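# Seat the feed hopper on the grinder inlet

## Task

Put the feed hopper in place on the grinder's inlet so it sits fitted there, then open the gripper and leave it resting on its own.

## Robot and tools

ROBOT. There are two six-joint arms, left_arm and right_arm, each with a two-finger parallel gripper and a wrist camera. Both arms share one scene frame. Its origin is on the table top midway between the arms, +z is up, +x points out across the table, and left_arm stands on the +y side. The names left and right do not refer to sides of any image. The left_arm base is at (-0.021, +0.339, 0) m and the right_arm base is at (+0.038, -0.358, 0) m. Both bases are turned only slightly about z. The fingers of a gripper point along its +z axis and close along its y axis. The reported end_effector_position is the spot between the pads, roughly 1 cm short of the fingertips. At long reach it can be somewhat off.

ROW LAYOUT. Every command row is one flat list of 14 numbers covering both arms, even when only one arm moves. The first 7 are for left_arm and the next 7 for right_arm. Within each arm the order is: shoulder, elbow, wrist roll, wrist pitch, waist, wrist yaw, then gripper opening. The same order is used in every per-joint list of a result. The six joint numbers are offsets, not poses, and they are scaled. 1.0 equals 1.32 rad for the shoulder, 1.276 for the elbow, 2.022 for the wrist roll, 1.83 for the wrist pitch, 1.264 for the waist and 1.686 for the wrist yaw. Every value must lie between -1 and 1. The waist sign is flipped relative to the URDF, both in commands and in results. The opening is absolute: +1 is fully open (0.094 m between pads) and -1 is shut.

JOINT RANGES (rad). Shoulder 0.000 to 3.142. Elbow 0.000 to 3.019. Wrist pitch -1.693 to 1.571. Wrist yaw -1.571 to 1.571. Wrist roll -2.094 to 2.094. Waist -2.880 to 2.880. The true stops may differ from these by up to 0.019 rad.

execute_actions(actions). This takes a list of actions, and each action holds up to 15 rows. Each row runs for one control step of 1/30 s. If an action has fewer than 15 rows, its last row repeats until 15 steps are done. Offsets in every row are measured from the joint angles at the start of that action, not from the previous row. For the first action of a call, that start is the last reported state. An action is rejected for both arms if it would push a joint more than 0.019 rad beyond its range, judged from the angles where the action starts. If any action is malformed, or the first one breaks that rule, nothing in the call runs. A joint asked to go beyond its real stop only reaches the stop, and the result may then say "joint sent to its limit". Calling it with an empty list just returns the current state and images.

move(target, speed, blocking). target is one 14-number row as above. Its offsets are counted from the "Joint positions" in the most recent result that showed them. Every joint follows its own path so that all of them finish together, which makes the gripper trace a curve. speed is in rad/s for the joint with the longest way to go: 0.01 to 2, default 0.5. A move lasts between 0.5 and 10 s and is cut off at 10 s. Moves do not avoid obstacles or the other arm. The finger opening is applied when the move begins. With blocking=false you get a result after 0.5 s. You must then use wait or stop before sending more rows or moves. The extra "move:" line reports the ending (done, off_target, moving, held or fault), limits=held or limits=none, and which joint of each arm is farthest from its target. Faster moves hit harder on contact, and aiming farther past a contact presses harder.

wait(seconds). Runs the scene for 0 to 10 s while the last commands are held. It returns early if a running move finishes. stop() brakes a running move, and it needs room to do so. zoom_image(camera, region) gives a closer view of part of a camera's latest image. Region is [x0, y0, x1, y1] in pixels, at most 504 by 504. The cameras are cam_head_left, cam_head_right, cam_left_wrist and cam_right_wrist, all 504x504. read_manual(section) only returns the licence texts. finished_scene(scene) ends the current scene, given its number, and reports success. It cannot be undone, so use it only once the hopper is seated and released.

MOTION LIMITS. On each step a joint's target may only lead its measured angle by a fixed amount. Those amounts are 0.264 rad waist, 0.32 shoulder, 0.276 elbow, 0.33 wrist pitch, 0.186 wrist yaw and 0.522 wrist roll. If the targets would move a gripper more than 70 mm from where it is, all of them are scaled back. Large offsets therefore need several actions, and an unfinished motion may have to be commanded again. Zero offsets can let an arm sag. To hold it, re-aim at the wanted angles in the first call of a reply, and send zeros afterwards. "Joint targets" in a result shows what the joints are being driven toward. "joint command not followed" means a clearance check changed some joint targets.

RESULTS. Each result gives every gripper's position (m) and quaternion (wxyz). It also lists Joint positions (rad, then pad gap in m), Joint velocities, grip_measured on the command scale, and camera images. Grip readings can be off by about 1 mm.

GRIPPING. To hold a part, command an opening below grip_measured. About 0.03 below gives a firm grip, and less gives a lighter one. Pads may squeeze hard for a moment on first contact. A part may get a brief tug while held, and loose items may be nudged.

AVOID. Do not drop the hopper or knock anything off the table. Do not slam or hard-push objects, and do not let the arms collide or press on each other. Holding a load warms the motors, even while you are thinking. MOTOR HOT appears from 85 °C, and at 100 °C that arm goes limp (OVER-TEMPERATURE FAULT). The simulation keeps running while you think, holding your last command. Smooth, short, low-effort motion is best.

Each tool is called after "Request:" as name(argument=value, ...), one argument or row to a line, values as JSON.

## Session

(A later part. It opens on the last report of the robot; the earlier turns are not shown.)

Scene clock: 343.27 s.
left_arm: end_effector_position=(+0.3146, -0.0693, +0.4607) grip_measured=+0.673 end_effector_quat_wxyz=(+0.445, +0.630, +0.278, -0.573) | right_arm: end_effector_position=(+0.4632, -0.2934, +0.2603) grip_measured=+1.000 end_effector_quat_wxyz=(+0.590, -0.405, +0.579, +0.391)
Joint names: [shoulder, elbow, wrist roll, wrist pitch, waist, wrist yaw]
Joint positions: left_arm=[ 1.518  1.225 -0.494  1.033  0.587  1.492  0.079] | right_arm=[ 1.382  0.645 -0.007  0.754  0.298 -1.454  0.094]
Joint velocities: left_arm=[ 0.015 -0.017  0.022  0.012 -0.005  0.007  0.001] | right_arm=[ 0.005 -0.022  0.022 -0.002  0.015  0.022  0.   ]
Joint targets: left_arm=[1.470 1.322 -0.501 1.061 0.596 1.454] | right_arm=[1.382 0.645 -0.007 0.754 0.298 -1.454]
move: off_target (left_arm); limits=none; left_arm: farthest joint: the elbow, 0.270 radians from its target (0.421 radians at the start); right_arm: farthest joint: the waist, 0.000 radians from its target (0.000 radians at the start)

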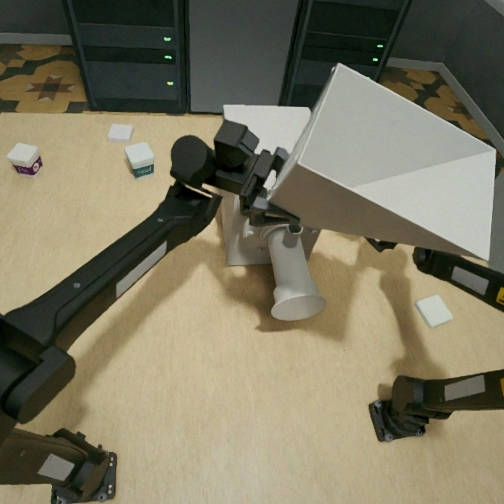

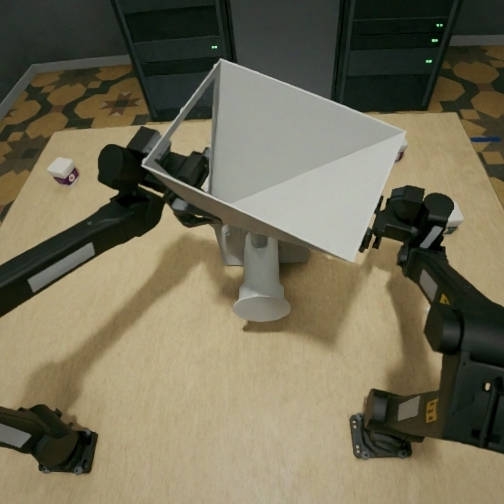

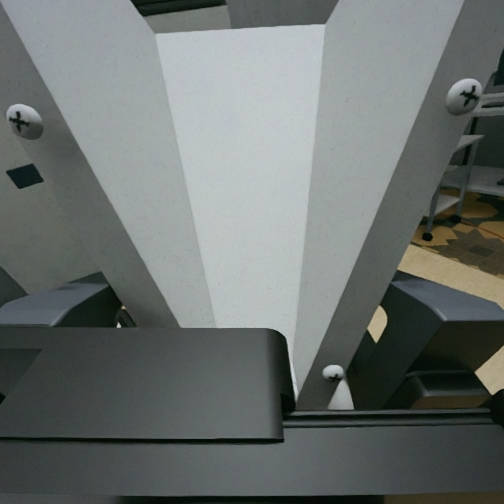

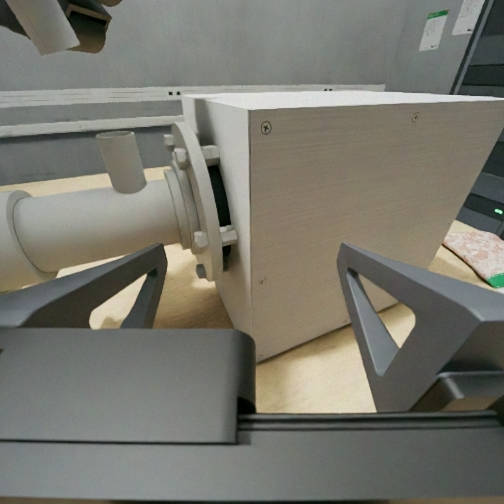

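Request:
execute_actions(
  actions=[
    [[-0.04,0.065,-0.01,0.01,0,-0.08,0.5,0,0,0,0,0,0,1]],
    [[-0.04,0.065,-0.01,0.01,0,-0.08,0.5,0,0,0,0,0,0,1]],
    [[-0.04,0.065,-0.01,0.01,0.02,-0.08,0.5,0,0,0,0,0,0,1]],
    [[-0.04,0.065,-0.01,0.015,0.02,-0.08,0.5,0,0,0,0,0,0,1]],
    [[-0.04,0.065,-0.01,0.015,0,-0.08,0.5,0,0,0,0,0,0,1]],
  ],
)

Scene clock: 352.70 s.
left_arm: end_effector_position=(+0.3739, -0.0937, +0.5017) grip_measured=+0.672 end_effector_quat_wxyz=(+0.576, +0.446, +0.351, -0.588) | right_arm: end_effector_position=(+0.4632, -0.2934, +0.2603) grip_measured=+1.000 end_effector_quat_wxyz=(+0.590, -0.405, +0.579, +0.391)
Joint names: [shoulder, elbow, wrist roll, wrist pitch, waist, wrist yaw]
Joint positions: left_arm=[ 1.541  1.225 -0.523  1.033  0.617  0.998  0.079] | right_arm=[ 1.382  0.645 -0.007  0.754  0.298 -1.454  0.094]
Joint velocities: left_arm=[ 0.015  0.007 -0.081 -0.007 -0.015  0.037 -0.001] | right_arm=[-0.015 -0.007  0.007 -0.007  0.015  0.022  0.   ]
Joint targets: left_arm=[1.484 1.298 -0.534 1.058 0.617 0.970] | right_arm=[1.382 0.645 -0.007 0.754 0.298 -1.454]

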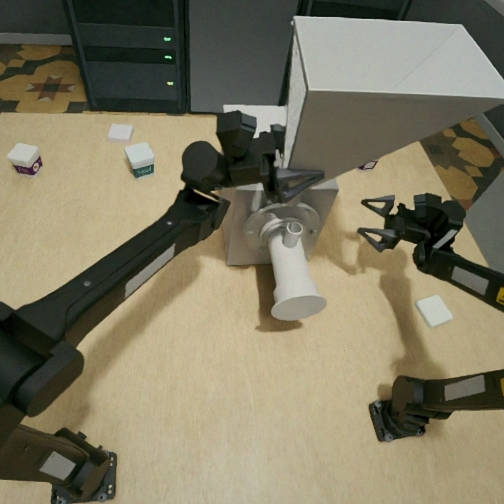

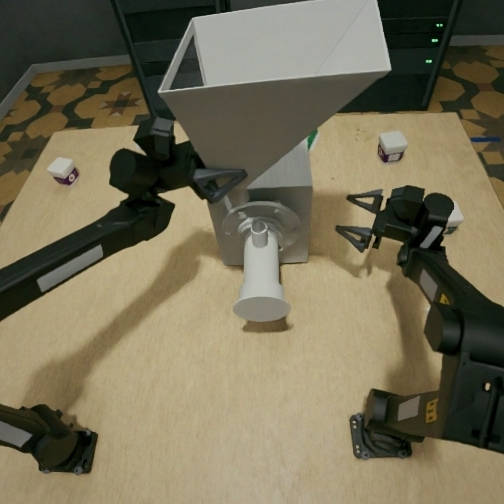

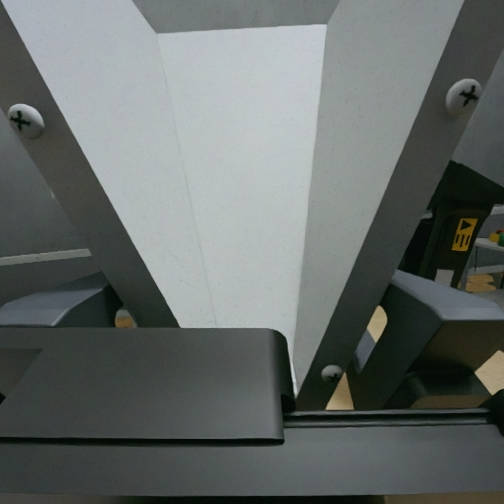

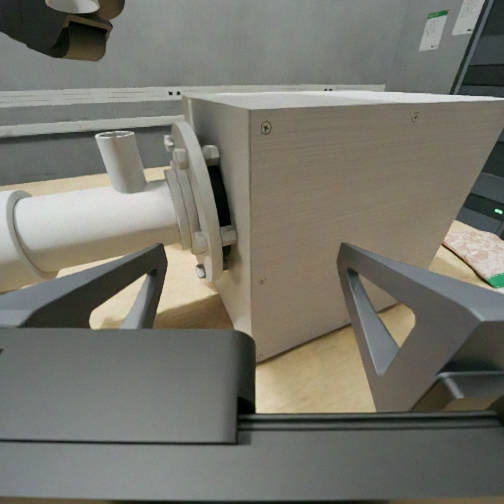

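Holding. Lower the shoulder, raise the wrist pitch to match.

Request:
execute_actions(
  actions=[
    [[-0.025,0.055,-0.02,0.04,0.02,-0.017,0.5,0,0,0,0,0,0,1]],
    [[-0.025,0.055,-0.02,0.04,0.02,-0.017,0.5,0,0,0,0,0,0,1]],
    [[-0.025,0.055,0,0.04,0.02,-0.017,0.5,0,0,0,0,0,0,1]],
    [[-0.047,0.055,0,0.01,0,-0.017,0.5,0,0,0,0,0,0,1]],
  ],
)

Request:
zoom_image(
  camera="cam_head_right",
  region=[170, 120, 330, 280],
)

Scene clock: 361.30 s.
left_arm: end_effector_position=(+0.3791, -0.1406, +0.4308) grip_measured=+0.672 end_effector_quat_wxyz=(+0.514, +0.441, +0.386, -0.627) | right_arm: end_effector_position=(+0.4632, -0.2934, +0.2603) grip_measured=+1.000 end_effector_quat_wxyz=(+0.590, -0.405, +0.579, +0.391)
Joint names: [shoulder, elbow, wrist roll, wrist pitch, waist, wrist yaw]
Joint positions: left_arm=[ 1.675  1.225 -0.578  1.073  0.676  1.005  0.079] | right_arm=[ 1.382  0.645 -0.007  0.754  0.298 -1.454  0.094]
Joint velocities: left_arm=[-0.005  0.007 -0.066 -0.012  0.005 -0.051 -0.   ] | right_arm=[-0.005  0.012 -0.051 -0.002 -0.005 -0.022  0.   ]
Joint targets: left_arm=[1.611 1.292 -0.578 1.094 0.676 0.978] | right_arm=[1.382 0.645 -0.007 0.754 0.298 -1.454]

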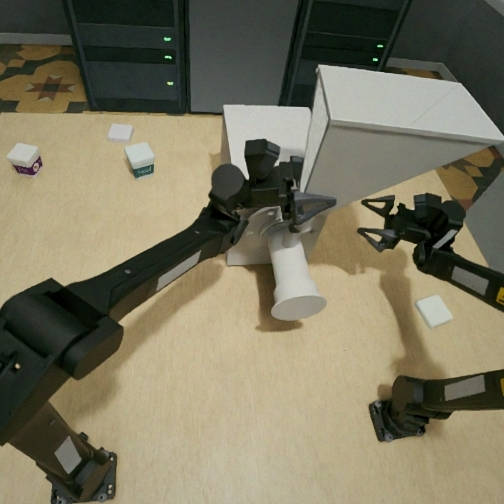

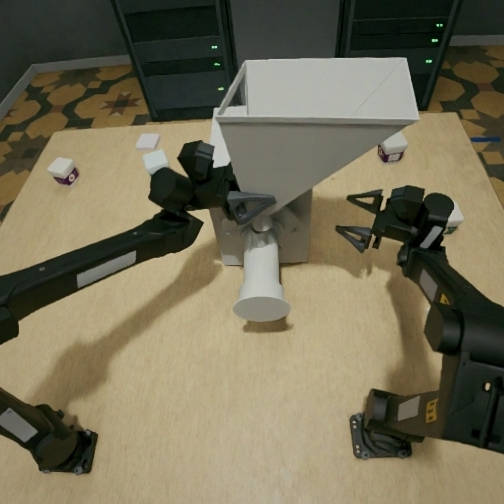

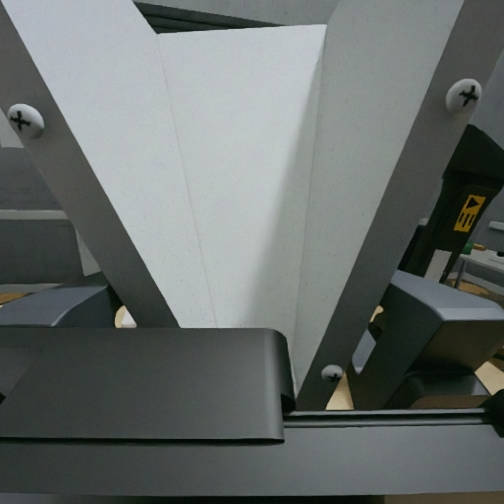

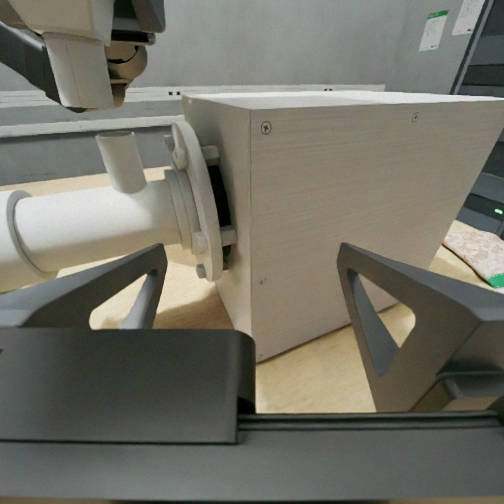

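Region (170, 120, 330, 280) of cam_head_right's 504x504 image, scaled by 3.150, with more detail than that image has.

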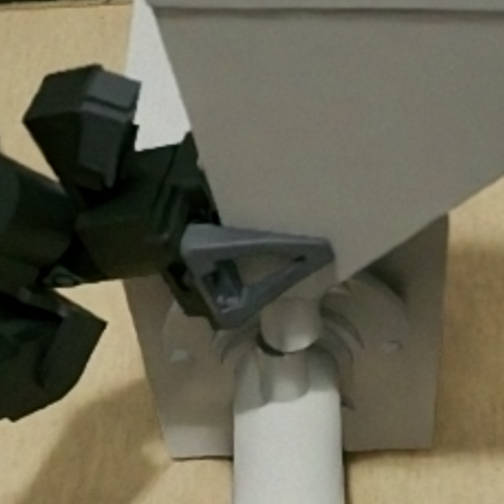

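Request:
execute_actions(
  actions=[
    [[-0.048,0.052,0.035,0.011,-0.022,-0.016,0.5,0,0,0,0,0,0,1]],
    [[-0.04,0.052,0,0.011,0,-0.016,0.5,0,0,0,0,0,0,1]],
  ],
)

Request:
zoom_image(
  camera="cam_head_right",
  region=[210, 170, 310, 270],
)

Scene clock: 368.30 s.
left_arm: end_effector_position=(+0.3937, -0.1336, +0.4221) grip_measured=+0.672 end_effector_quat_wxyz=(+0.532, +0.445, +0.386, -0.608) | right_arm: end_effector_position=(+0.4632, -0.2934, +0.2603) grip_measured=+1.000 end_effector_quat_wxyz=(+0.590, -0.405, +0.579, +0.391)
Joint names: [shoulder, elbow, wrist roll, wrist pitch, waist, wrist yaw]
Joint positions: left_arm=[ 1.689  1.225 -0.527  1.073  0.652  1.006  0.079] | right_arm=[ 1.382  0.645 -0.007  0.754  0.298 -1.454  0.094]
Joint velocities: left_arm=[-0.005 -0.027 -0.022 -0.002  0.015  0.037  0.   ] | right_arm=[-0.015  0.007 -0.022 -0.002  0.005 -0.051  0.   ]
Joint targets: left_arm=[1.624 1.289 -0.527 1.092 0.652 0.980] | right_arm=[1.382 0.645 -0.007 0.754 0.298 -1.454]

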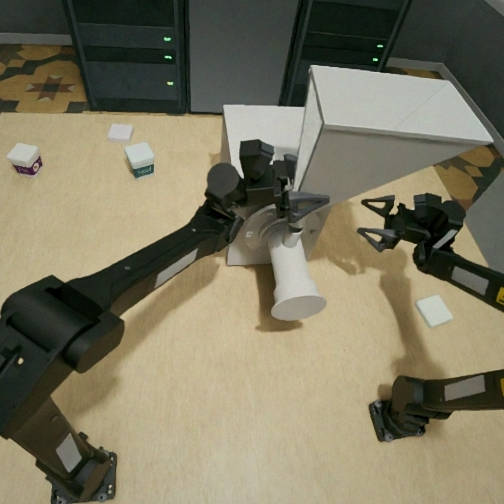

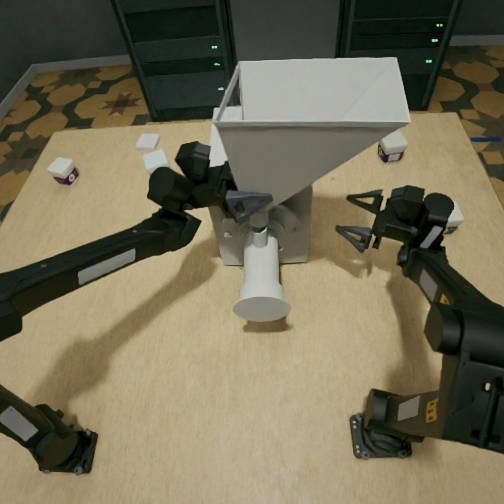

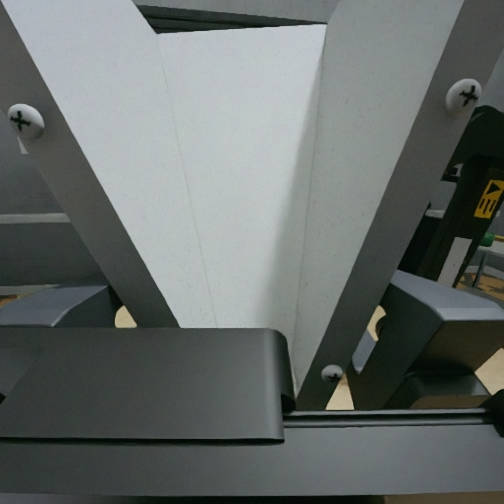

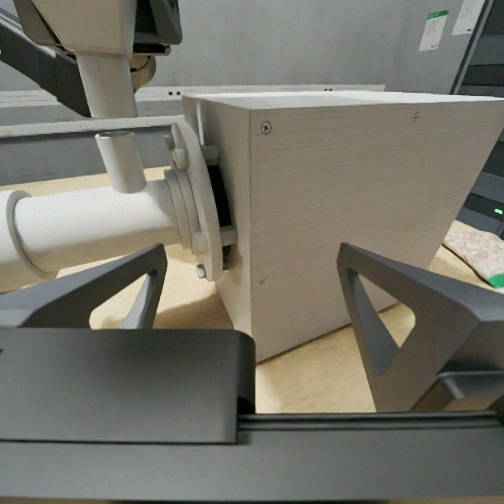

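Region (210, 170, 310, 270) of cam_head_right's 504x504 image, scaled by 5.040, with more detail than that image has.

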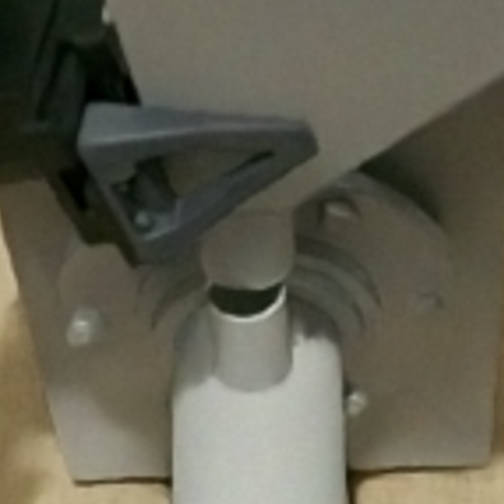

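Request:
execute_actions(
  actions=[
    [[-0.049,0.035,0,0.02,0.007,-0.016,0.5,0,0,0,0,0,0,1]],
    [[-0.045,0.05,0,0.011,0,-0.016,0.5,0,0,0,0,0,0,1]],
  ],
)

Request:
zoom_image(
  camera="cam_head_right",
  region=[210, 170, 310, 270],
)

Scene clock: 374.87 s.
left_arm: end_effector_position=(+0.3948, -0.1343, +0.4194) grip_measured=+0.672 end_effector_quat_wxyz=(+0.531, +0.445, +0.388, -0.609) | right_arm: end_effector_position=(+0.4632, -0.2934, +0.2603) grip_measured=+1.000 end_effector_quat_wxyz=(+0.590, -0.405, +0.579, +0.391)
Joint names: [shoulder, elbow, wrist roll, wrist pitch, waist, wrist yaw]
Joint positions: left_arm=[ 1.694  1.225 -0.527  1.073  0.652  1.006  0.079] | right_arm=[ 1.382  0.645 -0.007  0.754  0.298 -1.454  0.094]
Joint velocities: left_arm=[-0.015 -0.007  0.022 -0.017  0.005  0.022 -0.001] | right_arm=[-0.015 -0.002  0.007  0.012  0.005 -0.081  0.   ]
Joint targets: left_arm=[1.630 1.288 -0.527 1.093 0.652 0.979] | right_arm=[1.382 0.645 -0.007 0.754 0.298 -1.454]

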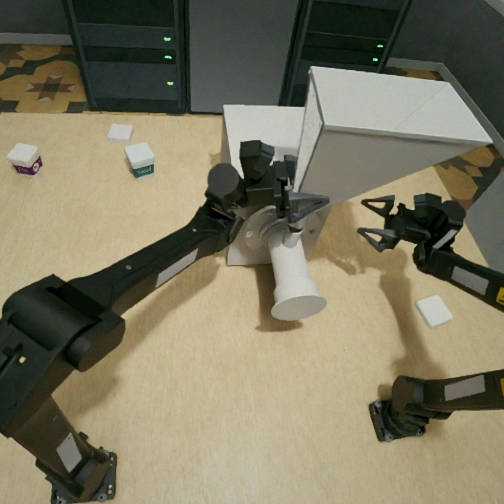

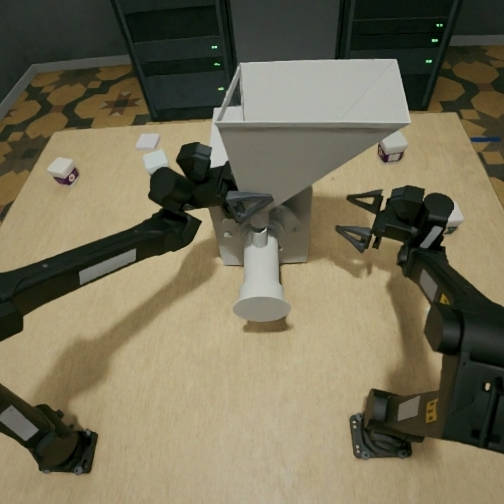

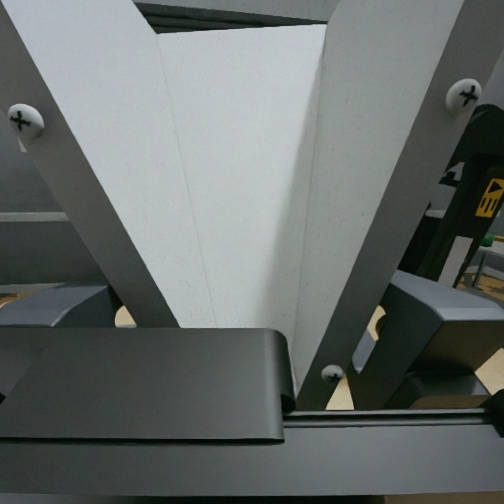

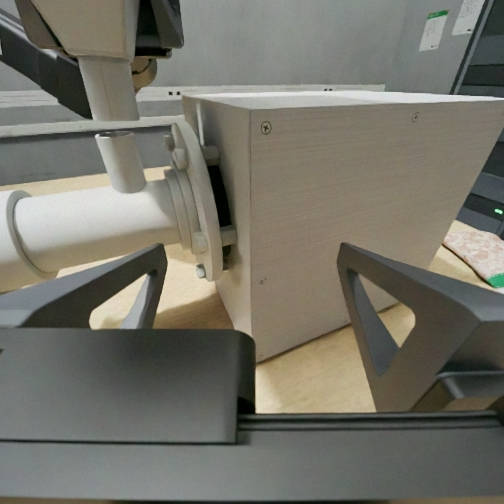

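Region (210, 170, 310, 270) of cam_head_right's 504x504 image, scaled by 5.040, with more detail than that image has.

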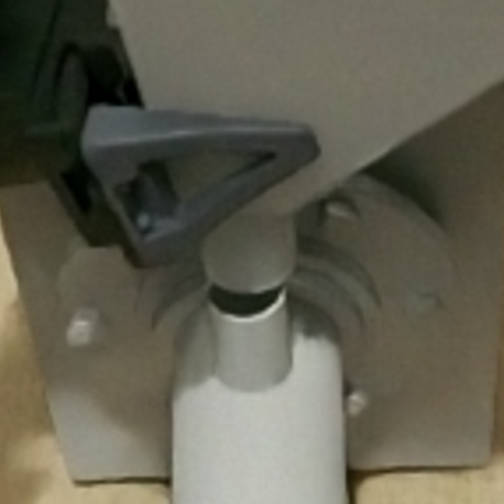

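Request:
execute_actions(
  actions=[
    [[-0.049,0.025,0,0.02,0,-0.016,0.5,0,0,0,0,0,0,1]],
  ],
)

Request:
zoom_image(
  camera="cam_head_right",
  region=[210, 170, 310, 270],
)

Scene clock: 380.03 s.
left_arm: end_effector_position=(+0.3945, -0.1340, +0.4091) grip_measured=+0.672 end_effector_quat_wxyz=(+0.525, +0.443, +0.396, -0.610) | right_arm: end_effector_position=(+0.4632, -0.2934, +0.2603) grip_measured=+1.000 end_effector_quat_wxyz=(+0.590, -0.405, +0.579, +0.391)
Joint names: [shoulder, elbow, wrist roll, wrist pitch, waist, wrist yaw]
Joint positions: left_arm=[ 1.697  1.207 -0.527  1.073  0.652  1.006  0.079] | right_arm=[ 1.382  0.645 -0.007  0.754  0.298 -1.454  0.094]
Joint velocities: left_arm=[-0.005  0.012 -0.022  0.002 -0.005 -0.022 -0.001] | right_arm=[0.005 0.002 0.037 0.007 0.005 0.007 0.   ]
Joint targets: left_arm=[1.629 1.257 -0.527 1.109 0.652 0.979] | right_arm=[1.382 0.645 -0.007 0.754 0.298 -1.454]

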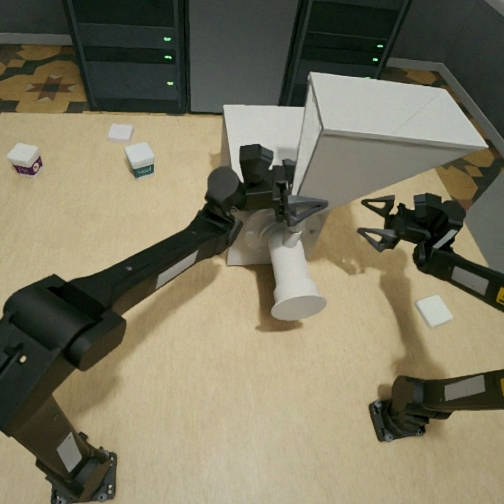

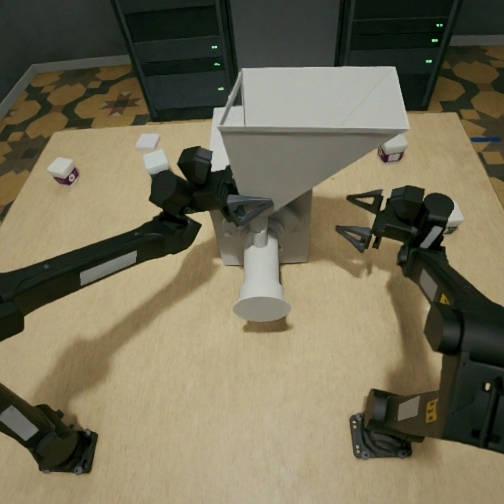

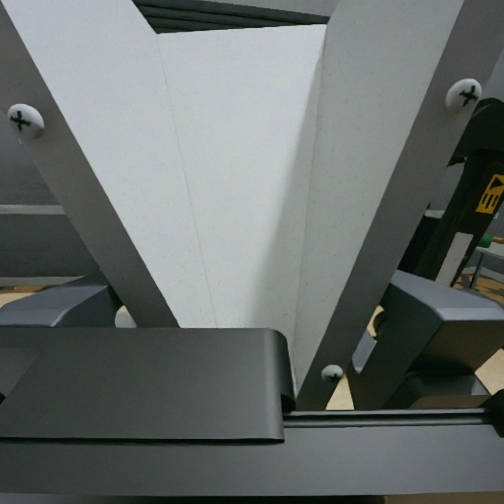

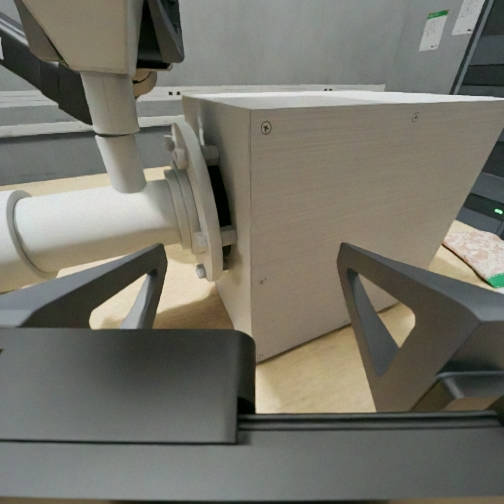

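Region (210, 170, 310, 270) of cam_head_right's 504x504 image, scaled by 5.040, with more detail than that image has.

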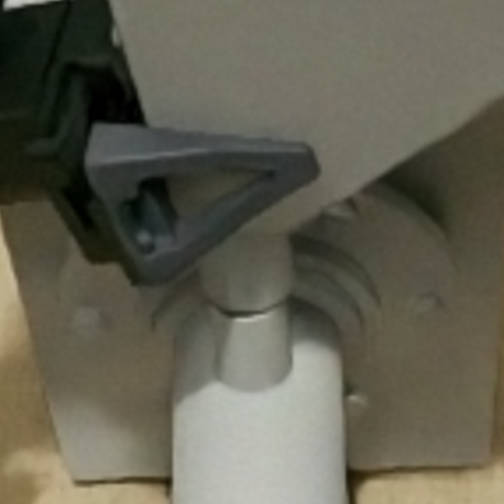

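Request:
execute_actions(
  actions=[
    [[-0.051,0.04,0,0.02,0.009,-0.016,0.5,0,0,0,0,0,0,1]],
    [[-0.047,0.02,0,0.038,0.004,-0.016,0.5,0,0,0,0,0,0,1]],
    [[-0.04,0.02,0,0.04,0,-0.016,0.5,0,0,0,0,0,0,1]],
  ],
)

Request:
zoom_image(
  camera="cam_head_right",
  region=[210, 170, 310, 270],
)

Scene clock: 385.50 s.
left_arm: end_effector_position=(+0.3923, -0.1319, +0.4047) grip_measured=+0.672 end_effector_quat_wxyz=(+0.528, +0.440, +0.395, -0.610) | right_arm: end_effector_position=(+0.4632, -0.2934, +0.2603) grip_measured=+1.000 end_effector_quat_wxyz=(+0.590, -0.405, +0.579, +0.391)
Joint names: [shoulder, elbow, wrist roll, wrist pitch, waist, wrist yaw]
Joint positions: left_arm=[ 1.697  1.189 -0.529  1.098  0.652  0.998  0.079] | right_arm=[ 1.382  0.645 -0.007  0.754  0.298 -1.454  0.094]
Joint velocities: left_arm=[-0.015 -0.012  0.007 -0.002  0.015 -0.022 -0.   ] | right_arm=[ 0.005 -0.007  0.007 -0.002  0.024 -0.022  0.   ]
Joint targets: left_arm=[1.644 1.221 -0.528 1.155 0.653 0.976] | right_arm=[1.382 0.645 -0.007 0.754 0.298 -1.454]

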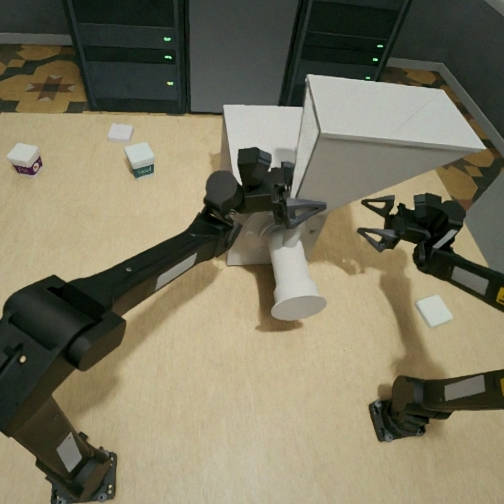

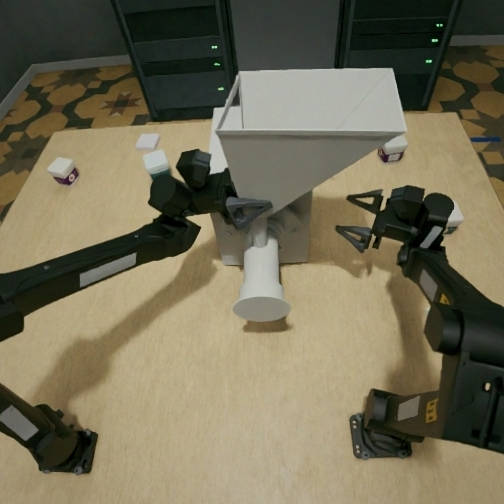

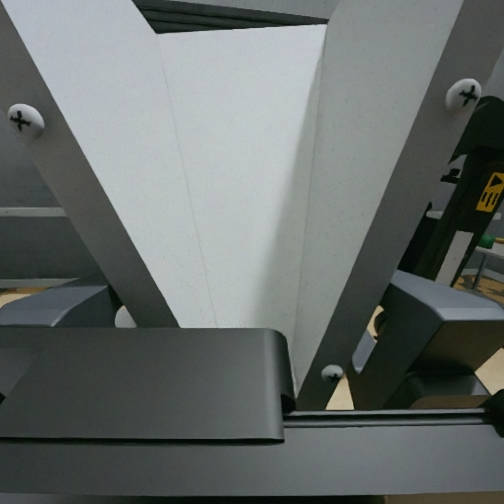

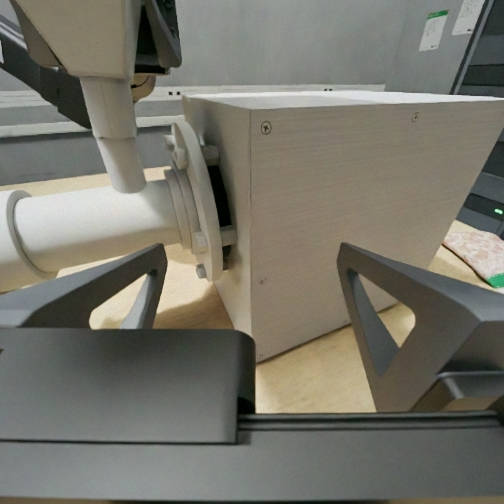

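Region (210, 170, 310, 270) of cam_head_right's 504x504 image, scaled by 5.040, with more detail than that image has.

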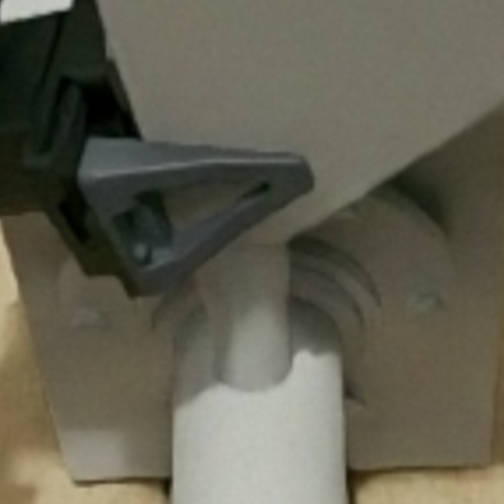

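Resting on the rim, ~2 mm too near. Nudge outward.

Request:
execute_actions(
  actions=[
    [[-0.03,0.045,0,0.035,0.009,-0.013,0.5,0,0,0,0,0,0,1]],
    [[-0.02,0.045,0,0.04,0.007,-0.013,0.5,0,0,0,0,0,0,1]],
  ],
)

Request:
zoom_image(
  camera="cam_head_right",
  region=[210, 170, 310, 270],
)

Scene clock: 391.40 s.
left_arm: end_effector_position=(+0.3914, -0.1314, +0.4049) grip_measured=+0.672 end_effector_quat_wxyz=(+0.530, +0.440, +0.390, -0.611) | right_arm: end_effector_position=(+0.4632, -0.2934, +0.2603) grip_measured=+1.000 end_effector_quat_wxyz=(+0.590, -0.405, +0.579, +0.391)
Joint names: [shoulder, elbow, wrist roll, wrist pitch, waist, wrist yaw]
Joint positions: left_arm=[ 1.702  1.189 -0.54   1.12   0.652  0.999  0.079] | right_arm=[ 1.382  0.645 -0.007  0.754  0.298 -1.454  0.094]
Joint velocities: left_arm=[-0.005 -0.017  0.022 -0.012 -0.015 -0.037 -0.   ] | right_arm=[ 0.005 -0.012  0.022  0.012  0.005 -0.007  0.   ]
Joint targets: left_arm=[1.671 1.247 -0.531 1.176 0.661 0.976] | right_arm=[1.382 0.645 -0.007 0.754 0.298 -1.454]

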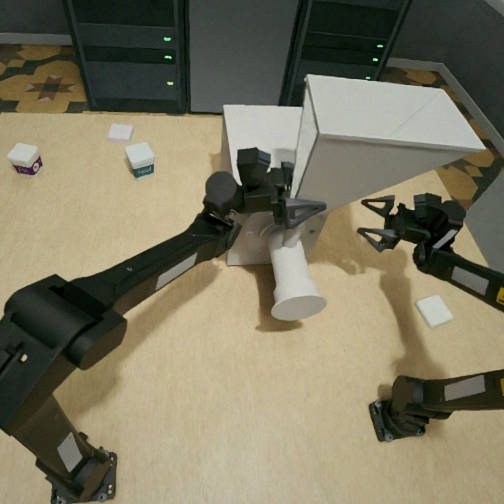

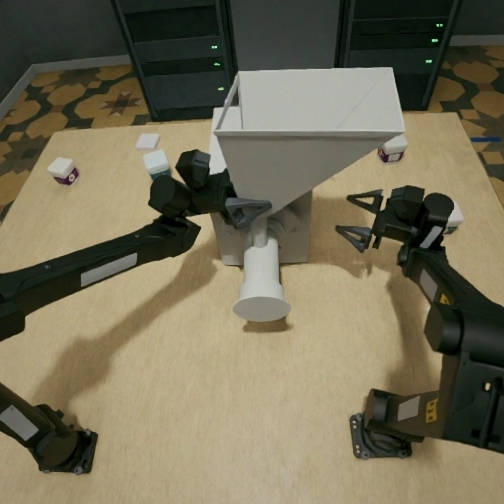

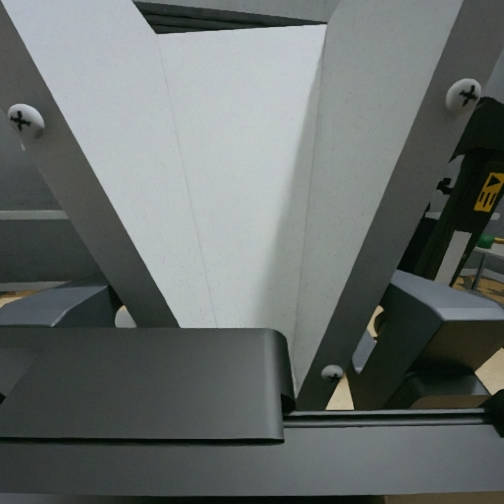

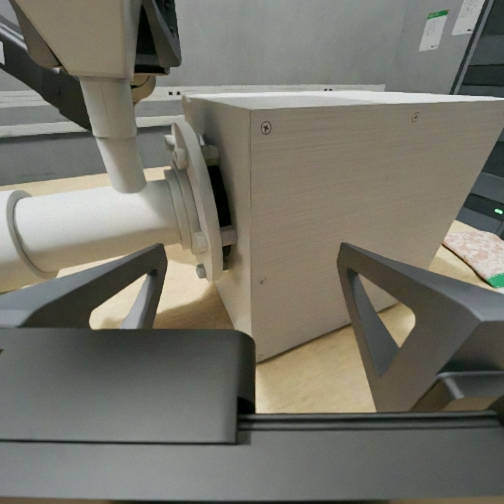

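Region (210, 170, 310, 270) of cam_head_right's 504x504 image, scaled by 5.040, with more detail than that image has.

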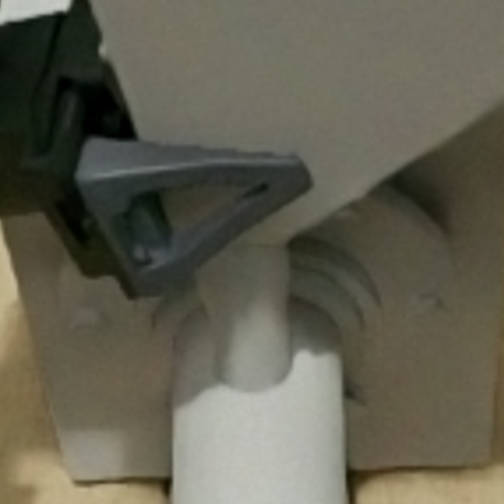

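Request:
execute_actions(
  actions=[
    [[-0.05,0.037,0,0.048,0.011,-0.016,0.5,0,0,0,0,0,0,1]],
    [[-0.042,0.042,0,0.045,0.007,-0.016,0.5,0,0,0,0,0,0,1]],
    [[-0.035,0.042,0,0.02,0,-0.016,0.5,0,0,0,0,0,0,1]],
  ],
)

Request:
zoom_image(
  camera="cam_head_right",
  region=[210, 170, 310, 270],
)

Scene clock: 405.20 s.
left_arm: end_effector_position=(+0.3884, -0.1303, +0.4078) grip_measured=+0.672 end_effector_quat_wxyz=(+0.539, +0.443, +0.376, -0.610) | right_arm: end_effector_position=(+0.4632, -0.2934, +0.2603) grip_measured=+1.000 end_effector_quat_wxyz=(+0.590, -0.405, +0.579, +0.391)
Joint names: [shoulder, elbow, wrist roll, wrist pitch, waist, wrist yaw]
Joint positions: left_arm=[ 1.706  1.189 -0.544  1.162  0.654  1.     0.079] | right_arm=[ 1.382  0.645 -0.007  0.754  0.298 -1.454  0.094]
Joint velocities: left_arm=[-0.005 -0.002  0.066  0.002  0.015  0.022 -0.   ] | right_arm=[-0.005  0.032  0.022  0.002  0.015 -0.095  0.   ]
Joint targets: left_arm=[1.659 1.243 -0.543 1.198 0.654 0.973] | right_arm=[1.382 0.645 -0.007 0.754 0.298 -1.454]

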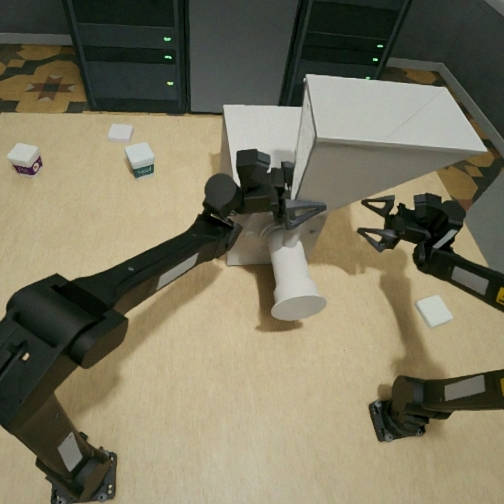

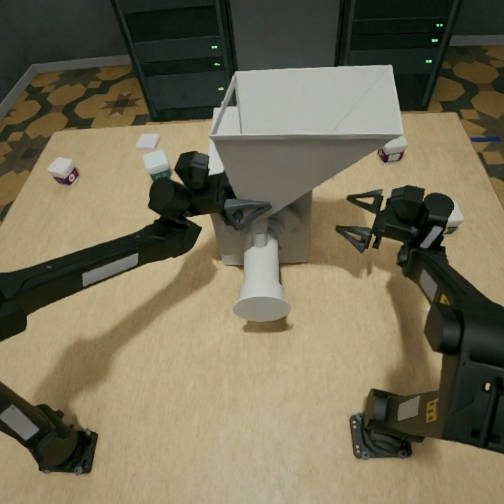

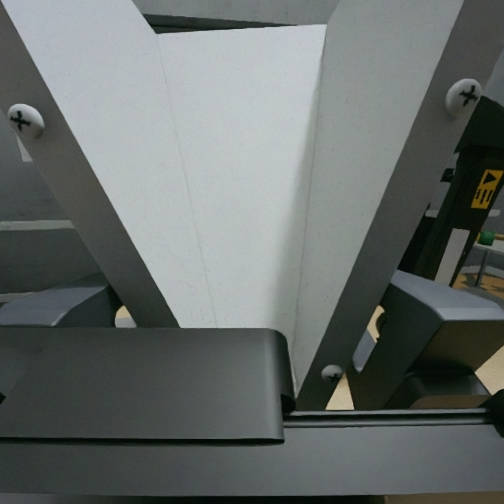

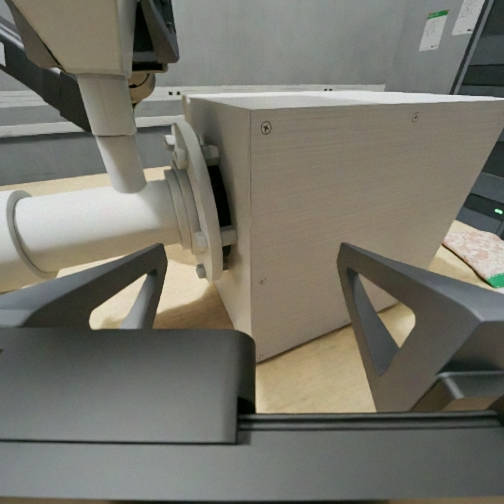

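Region (210, 170, 310, 270) of cam_head_right's 504x504 image, scaled by 5.040, with more detail than that image has.

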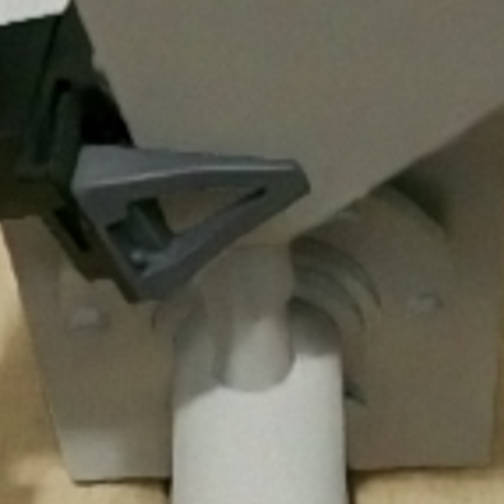

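Push outward with elbow plus shoulder.

Request:
execute_actions(
  actions=[
    [[-0.025,0.08,0.004,0.01,0,-0.016,0.5,0,0,0,0,0,0,1]],
    [[-0.02,0.088,0.004,0.01,0,-0.016,0.5,0,0,0,0,0,0,1]],
  ],
)

Request:
zoom_image(
  camera="cam_right_wrist",
  region=[60, 70, 180, 190],
)

Scene clock: 411.23 s.
left_arm: end_effector_position=(+0.3902, -0.1315, +0.4073) grip_measured=+0.672 end_effector_quat_wxyz=(+0.538, +0.443, +0.376, -0.610) | right_arm: end_effector_position=(+0.4632, -0.2934, +0.2603) grip_measured=+1.000 end_effector_quat_wxyz=(+0.590, -0.405, +0.579, +0.391)
Joint names: [shoulder, elbow, wrist roll, wrist pitch, waist, wrist yaw]
Joint positions: left_arm=[ 1.712  1.195 -0.545  1.162  0.654  1.     0.079] | right_arm=[ 1.382  0.645 -0.007  0.754  0.298 -1.454  0.094]
Joint velocities: left_arm=[-0.015  0.002  0.037  0.007  0.015 -0.051  0.001] | right_arm=[ 0.005 -0.032 -0.066 -0.002  0.015  0.007  0.   ]
Joint targets: left_arm=[1.681 1.301 -0.536 1.180 0.654 0.973] | right_arm=[1.382 0.645 -0.007 0.754 0.298 -1.454]

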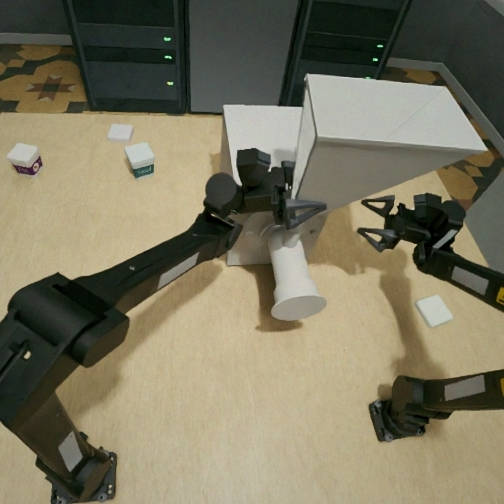

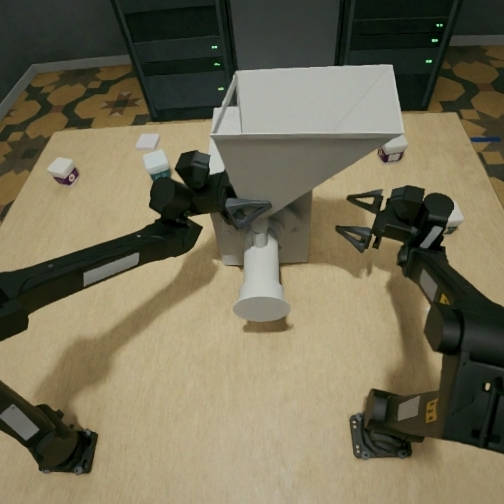

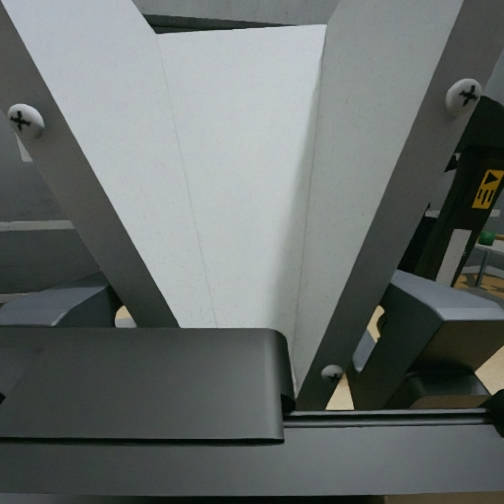

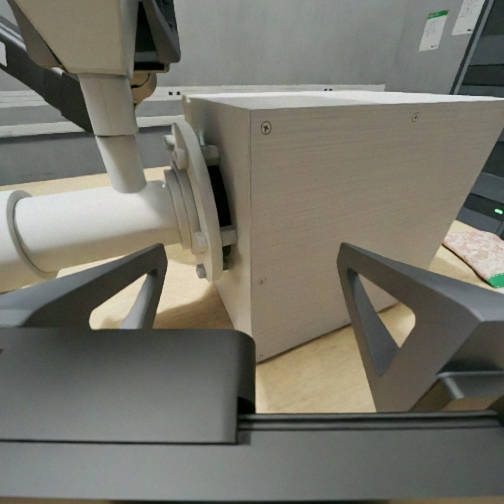

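Region (60, 70, 180, 190) of cam_right_wrist's 504x504 image, scaled by 4.200, with more detail than that image has.

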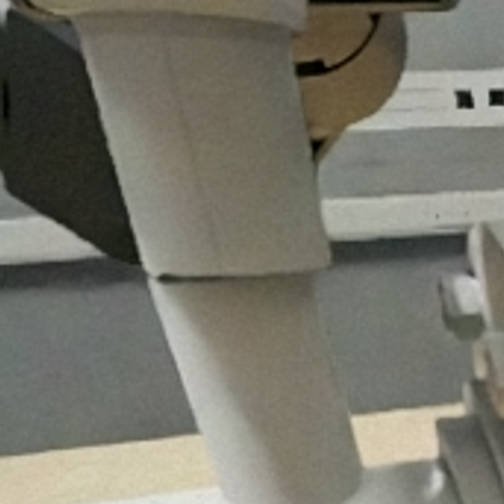

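Request:
execute_actions(
  actions=[
    [[-0.05,0.05,0,-0.015,0.012,-0.005,0.5,0,0,0,0,0,0,1]],
    [[-0.035,0.025,0,-0.01,0,-0.01,0.5,0,0,0,0,0,0,1]],
  ],
)

Request:
zoom_image(
  camera="cam_right_wrist",
  region=[60, 70, 180, 190],
)

Request:
zoom_image(
  camera="cam_head_right",
  region=[230, 200, 290, 260],
)

Scene clock: 425.80 s.
left_arm: end_effector_position=(+0.3927, -0.1333, +0.4051) grip_measured=+0.672 end_effector_quat_wxyz=(+0.529, +0.440, +0.391, -0.611) | right_arm: end_effector_position=(+0.4632, -0.2934, +0.2603) grip_measured=+1.000 end_effector_quat_wxyz=(+0.590, -0.405, +0.579, +0.391)
Joint names: [shoulder, elbow, wrist roll, wrist pitch, waist, wrist yaw]
Joint positions: left_arm=[ 1.704  1.195 -0.536  1.111  0.654  0.998  0.079] | right_arm=[ 1.382  0.645 -0.007  0.754  0.298 -1.454  0.094]
Joint velocities: left_arm=[ 0.005  0.027 -0.007 -0.022  0.005 -0.022  0.   ] | right_arm=[ 0.015 -0.007 -0.037  0.002  0.005  0.051  0.   ]
Joint targets: left_arm=[1.660 1.227 -0.538 1.112 0.654 0.987] | right_arm=[1.382 0.645 -0.007 0.754 0.298 -1.454]

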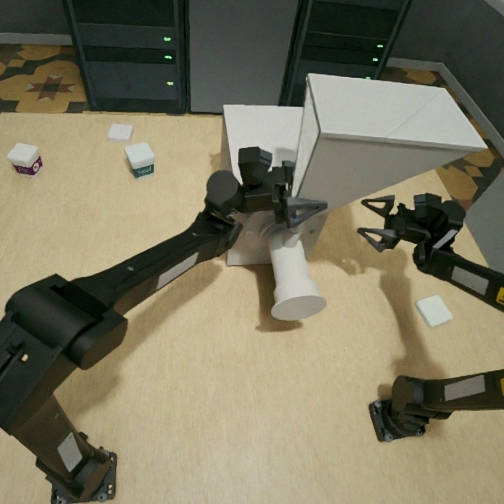

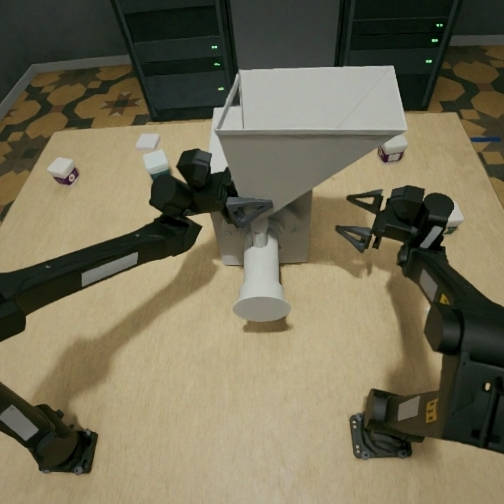

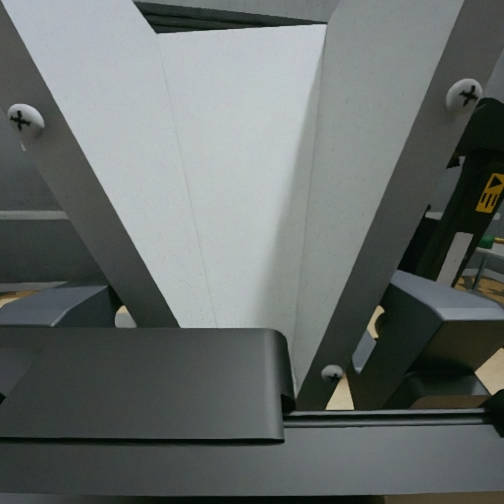

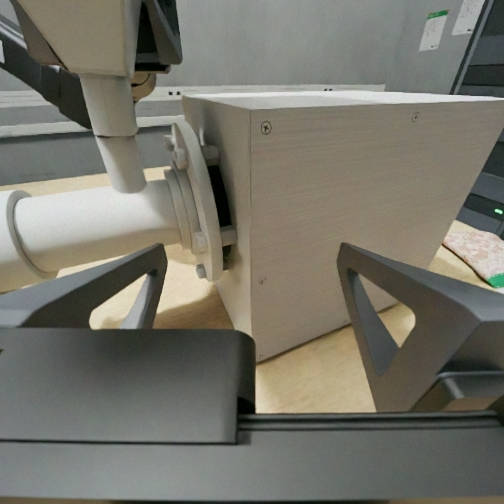

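Region (60, 70, 180, 190) of cam_right_wrist's 504x504 image, scaled by 4.200, with more detail than that image has.

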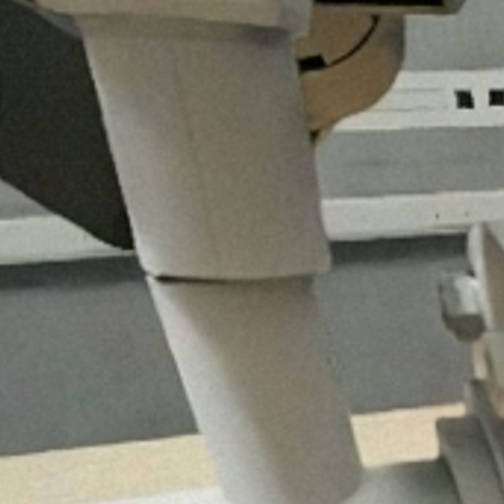

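Region (230, 200, 290, 260) of cam_head_right's 504x504 image, scaled by 8.400, with more detail than that image has.

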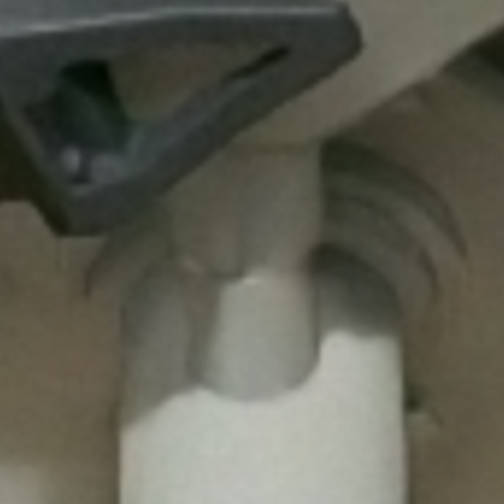

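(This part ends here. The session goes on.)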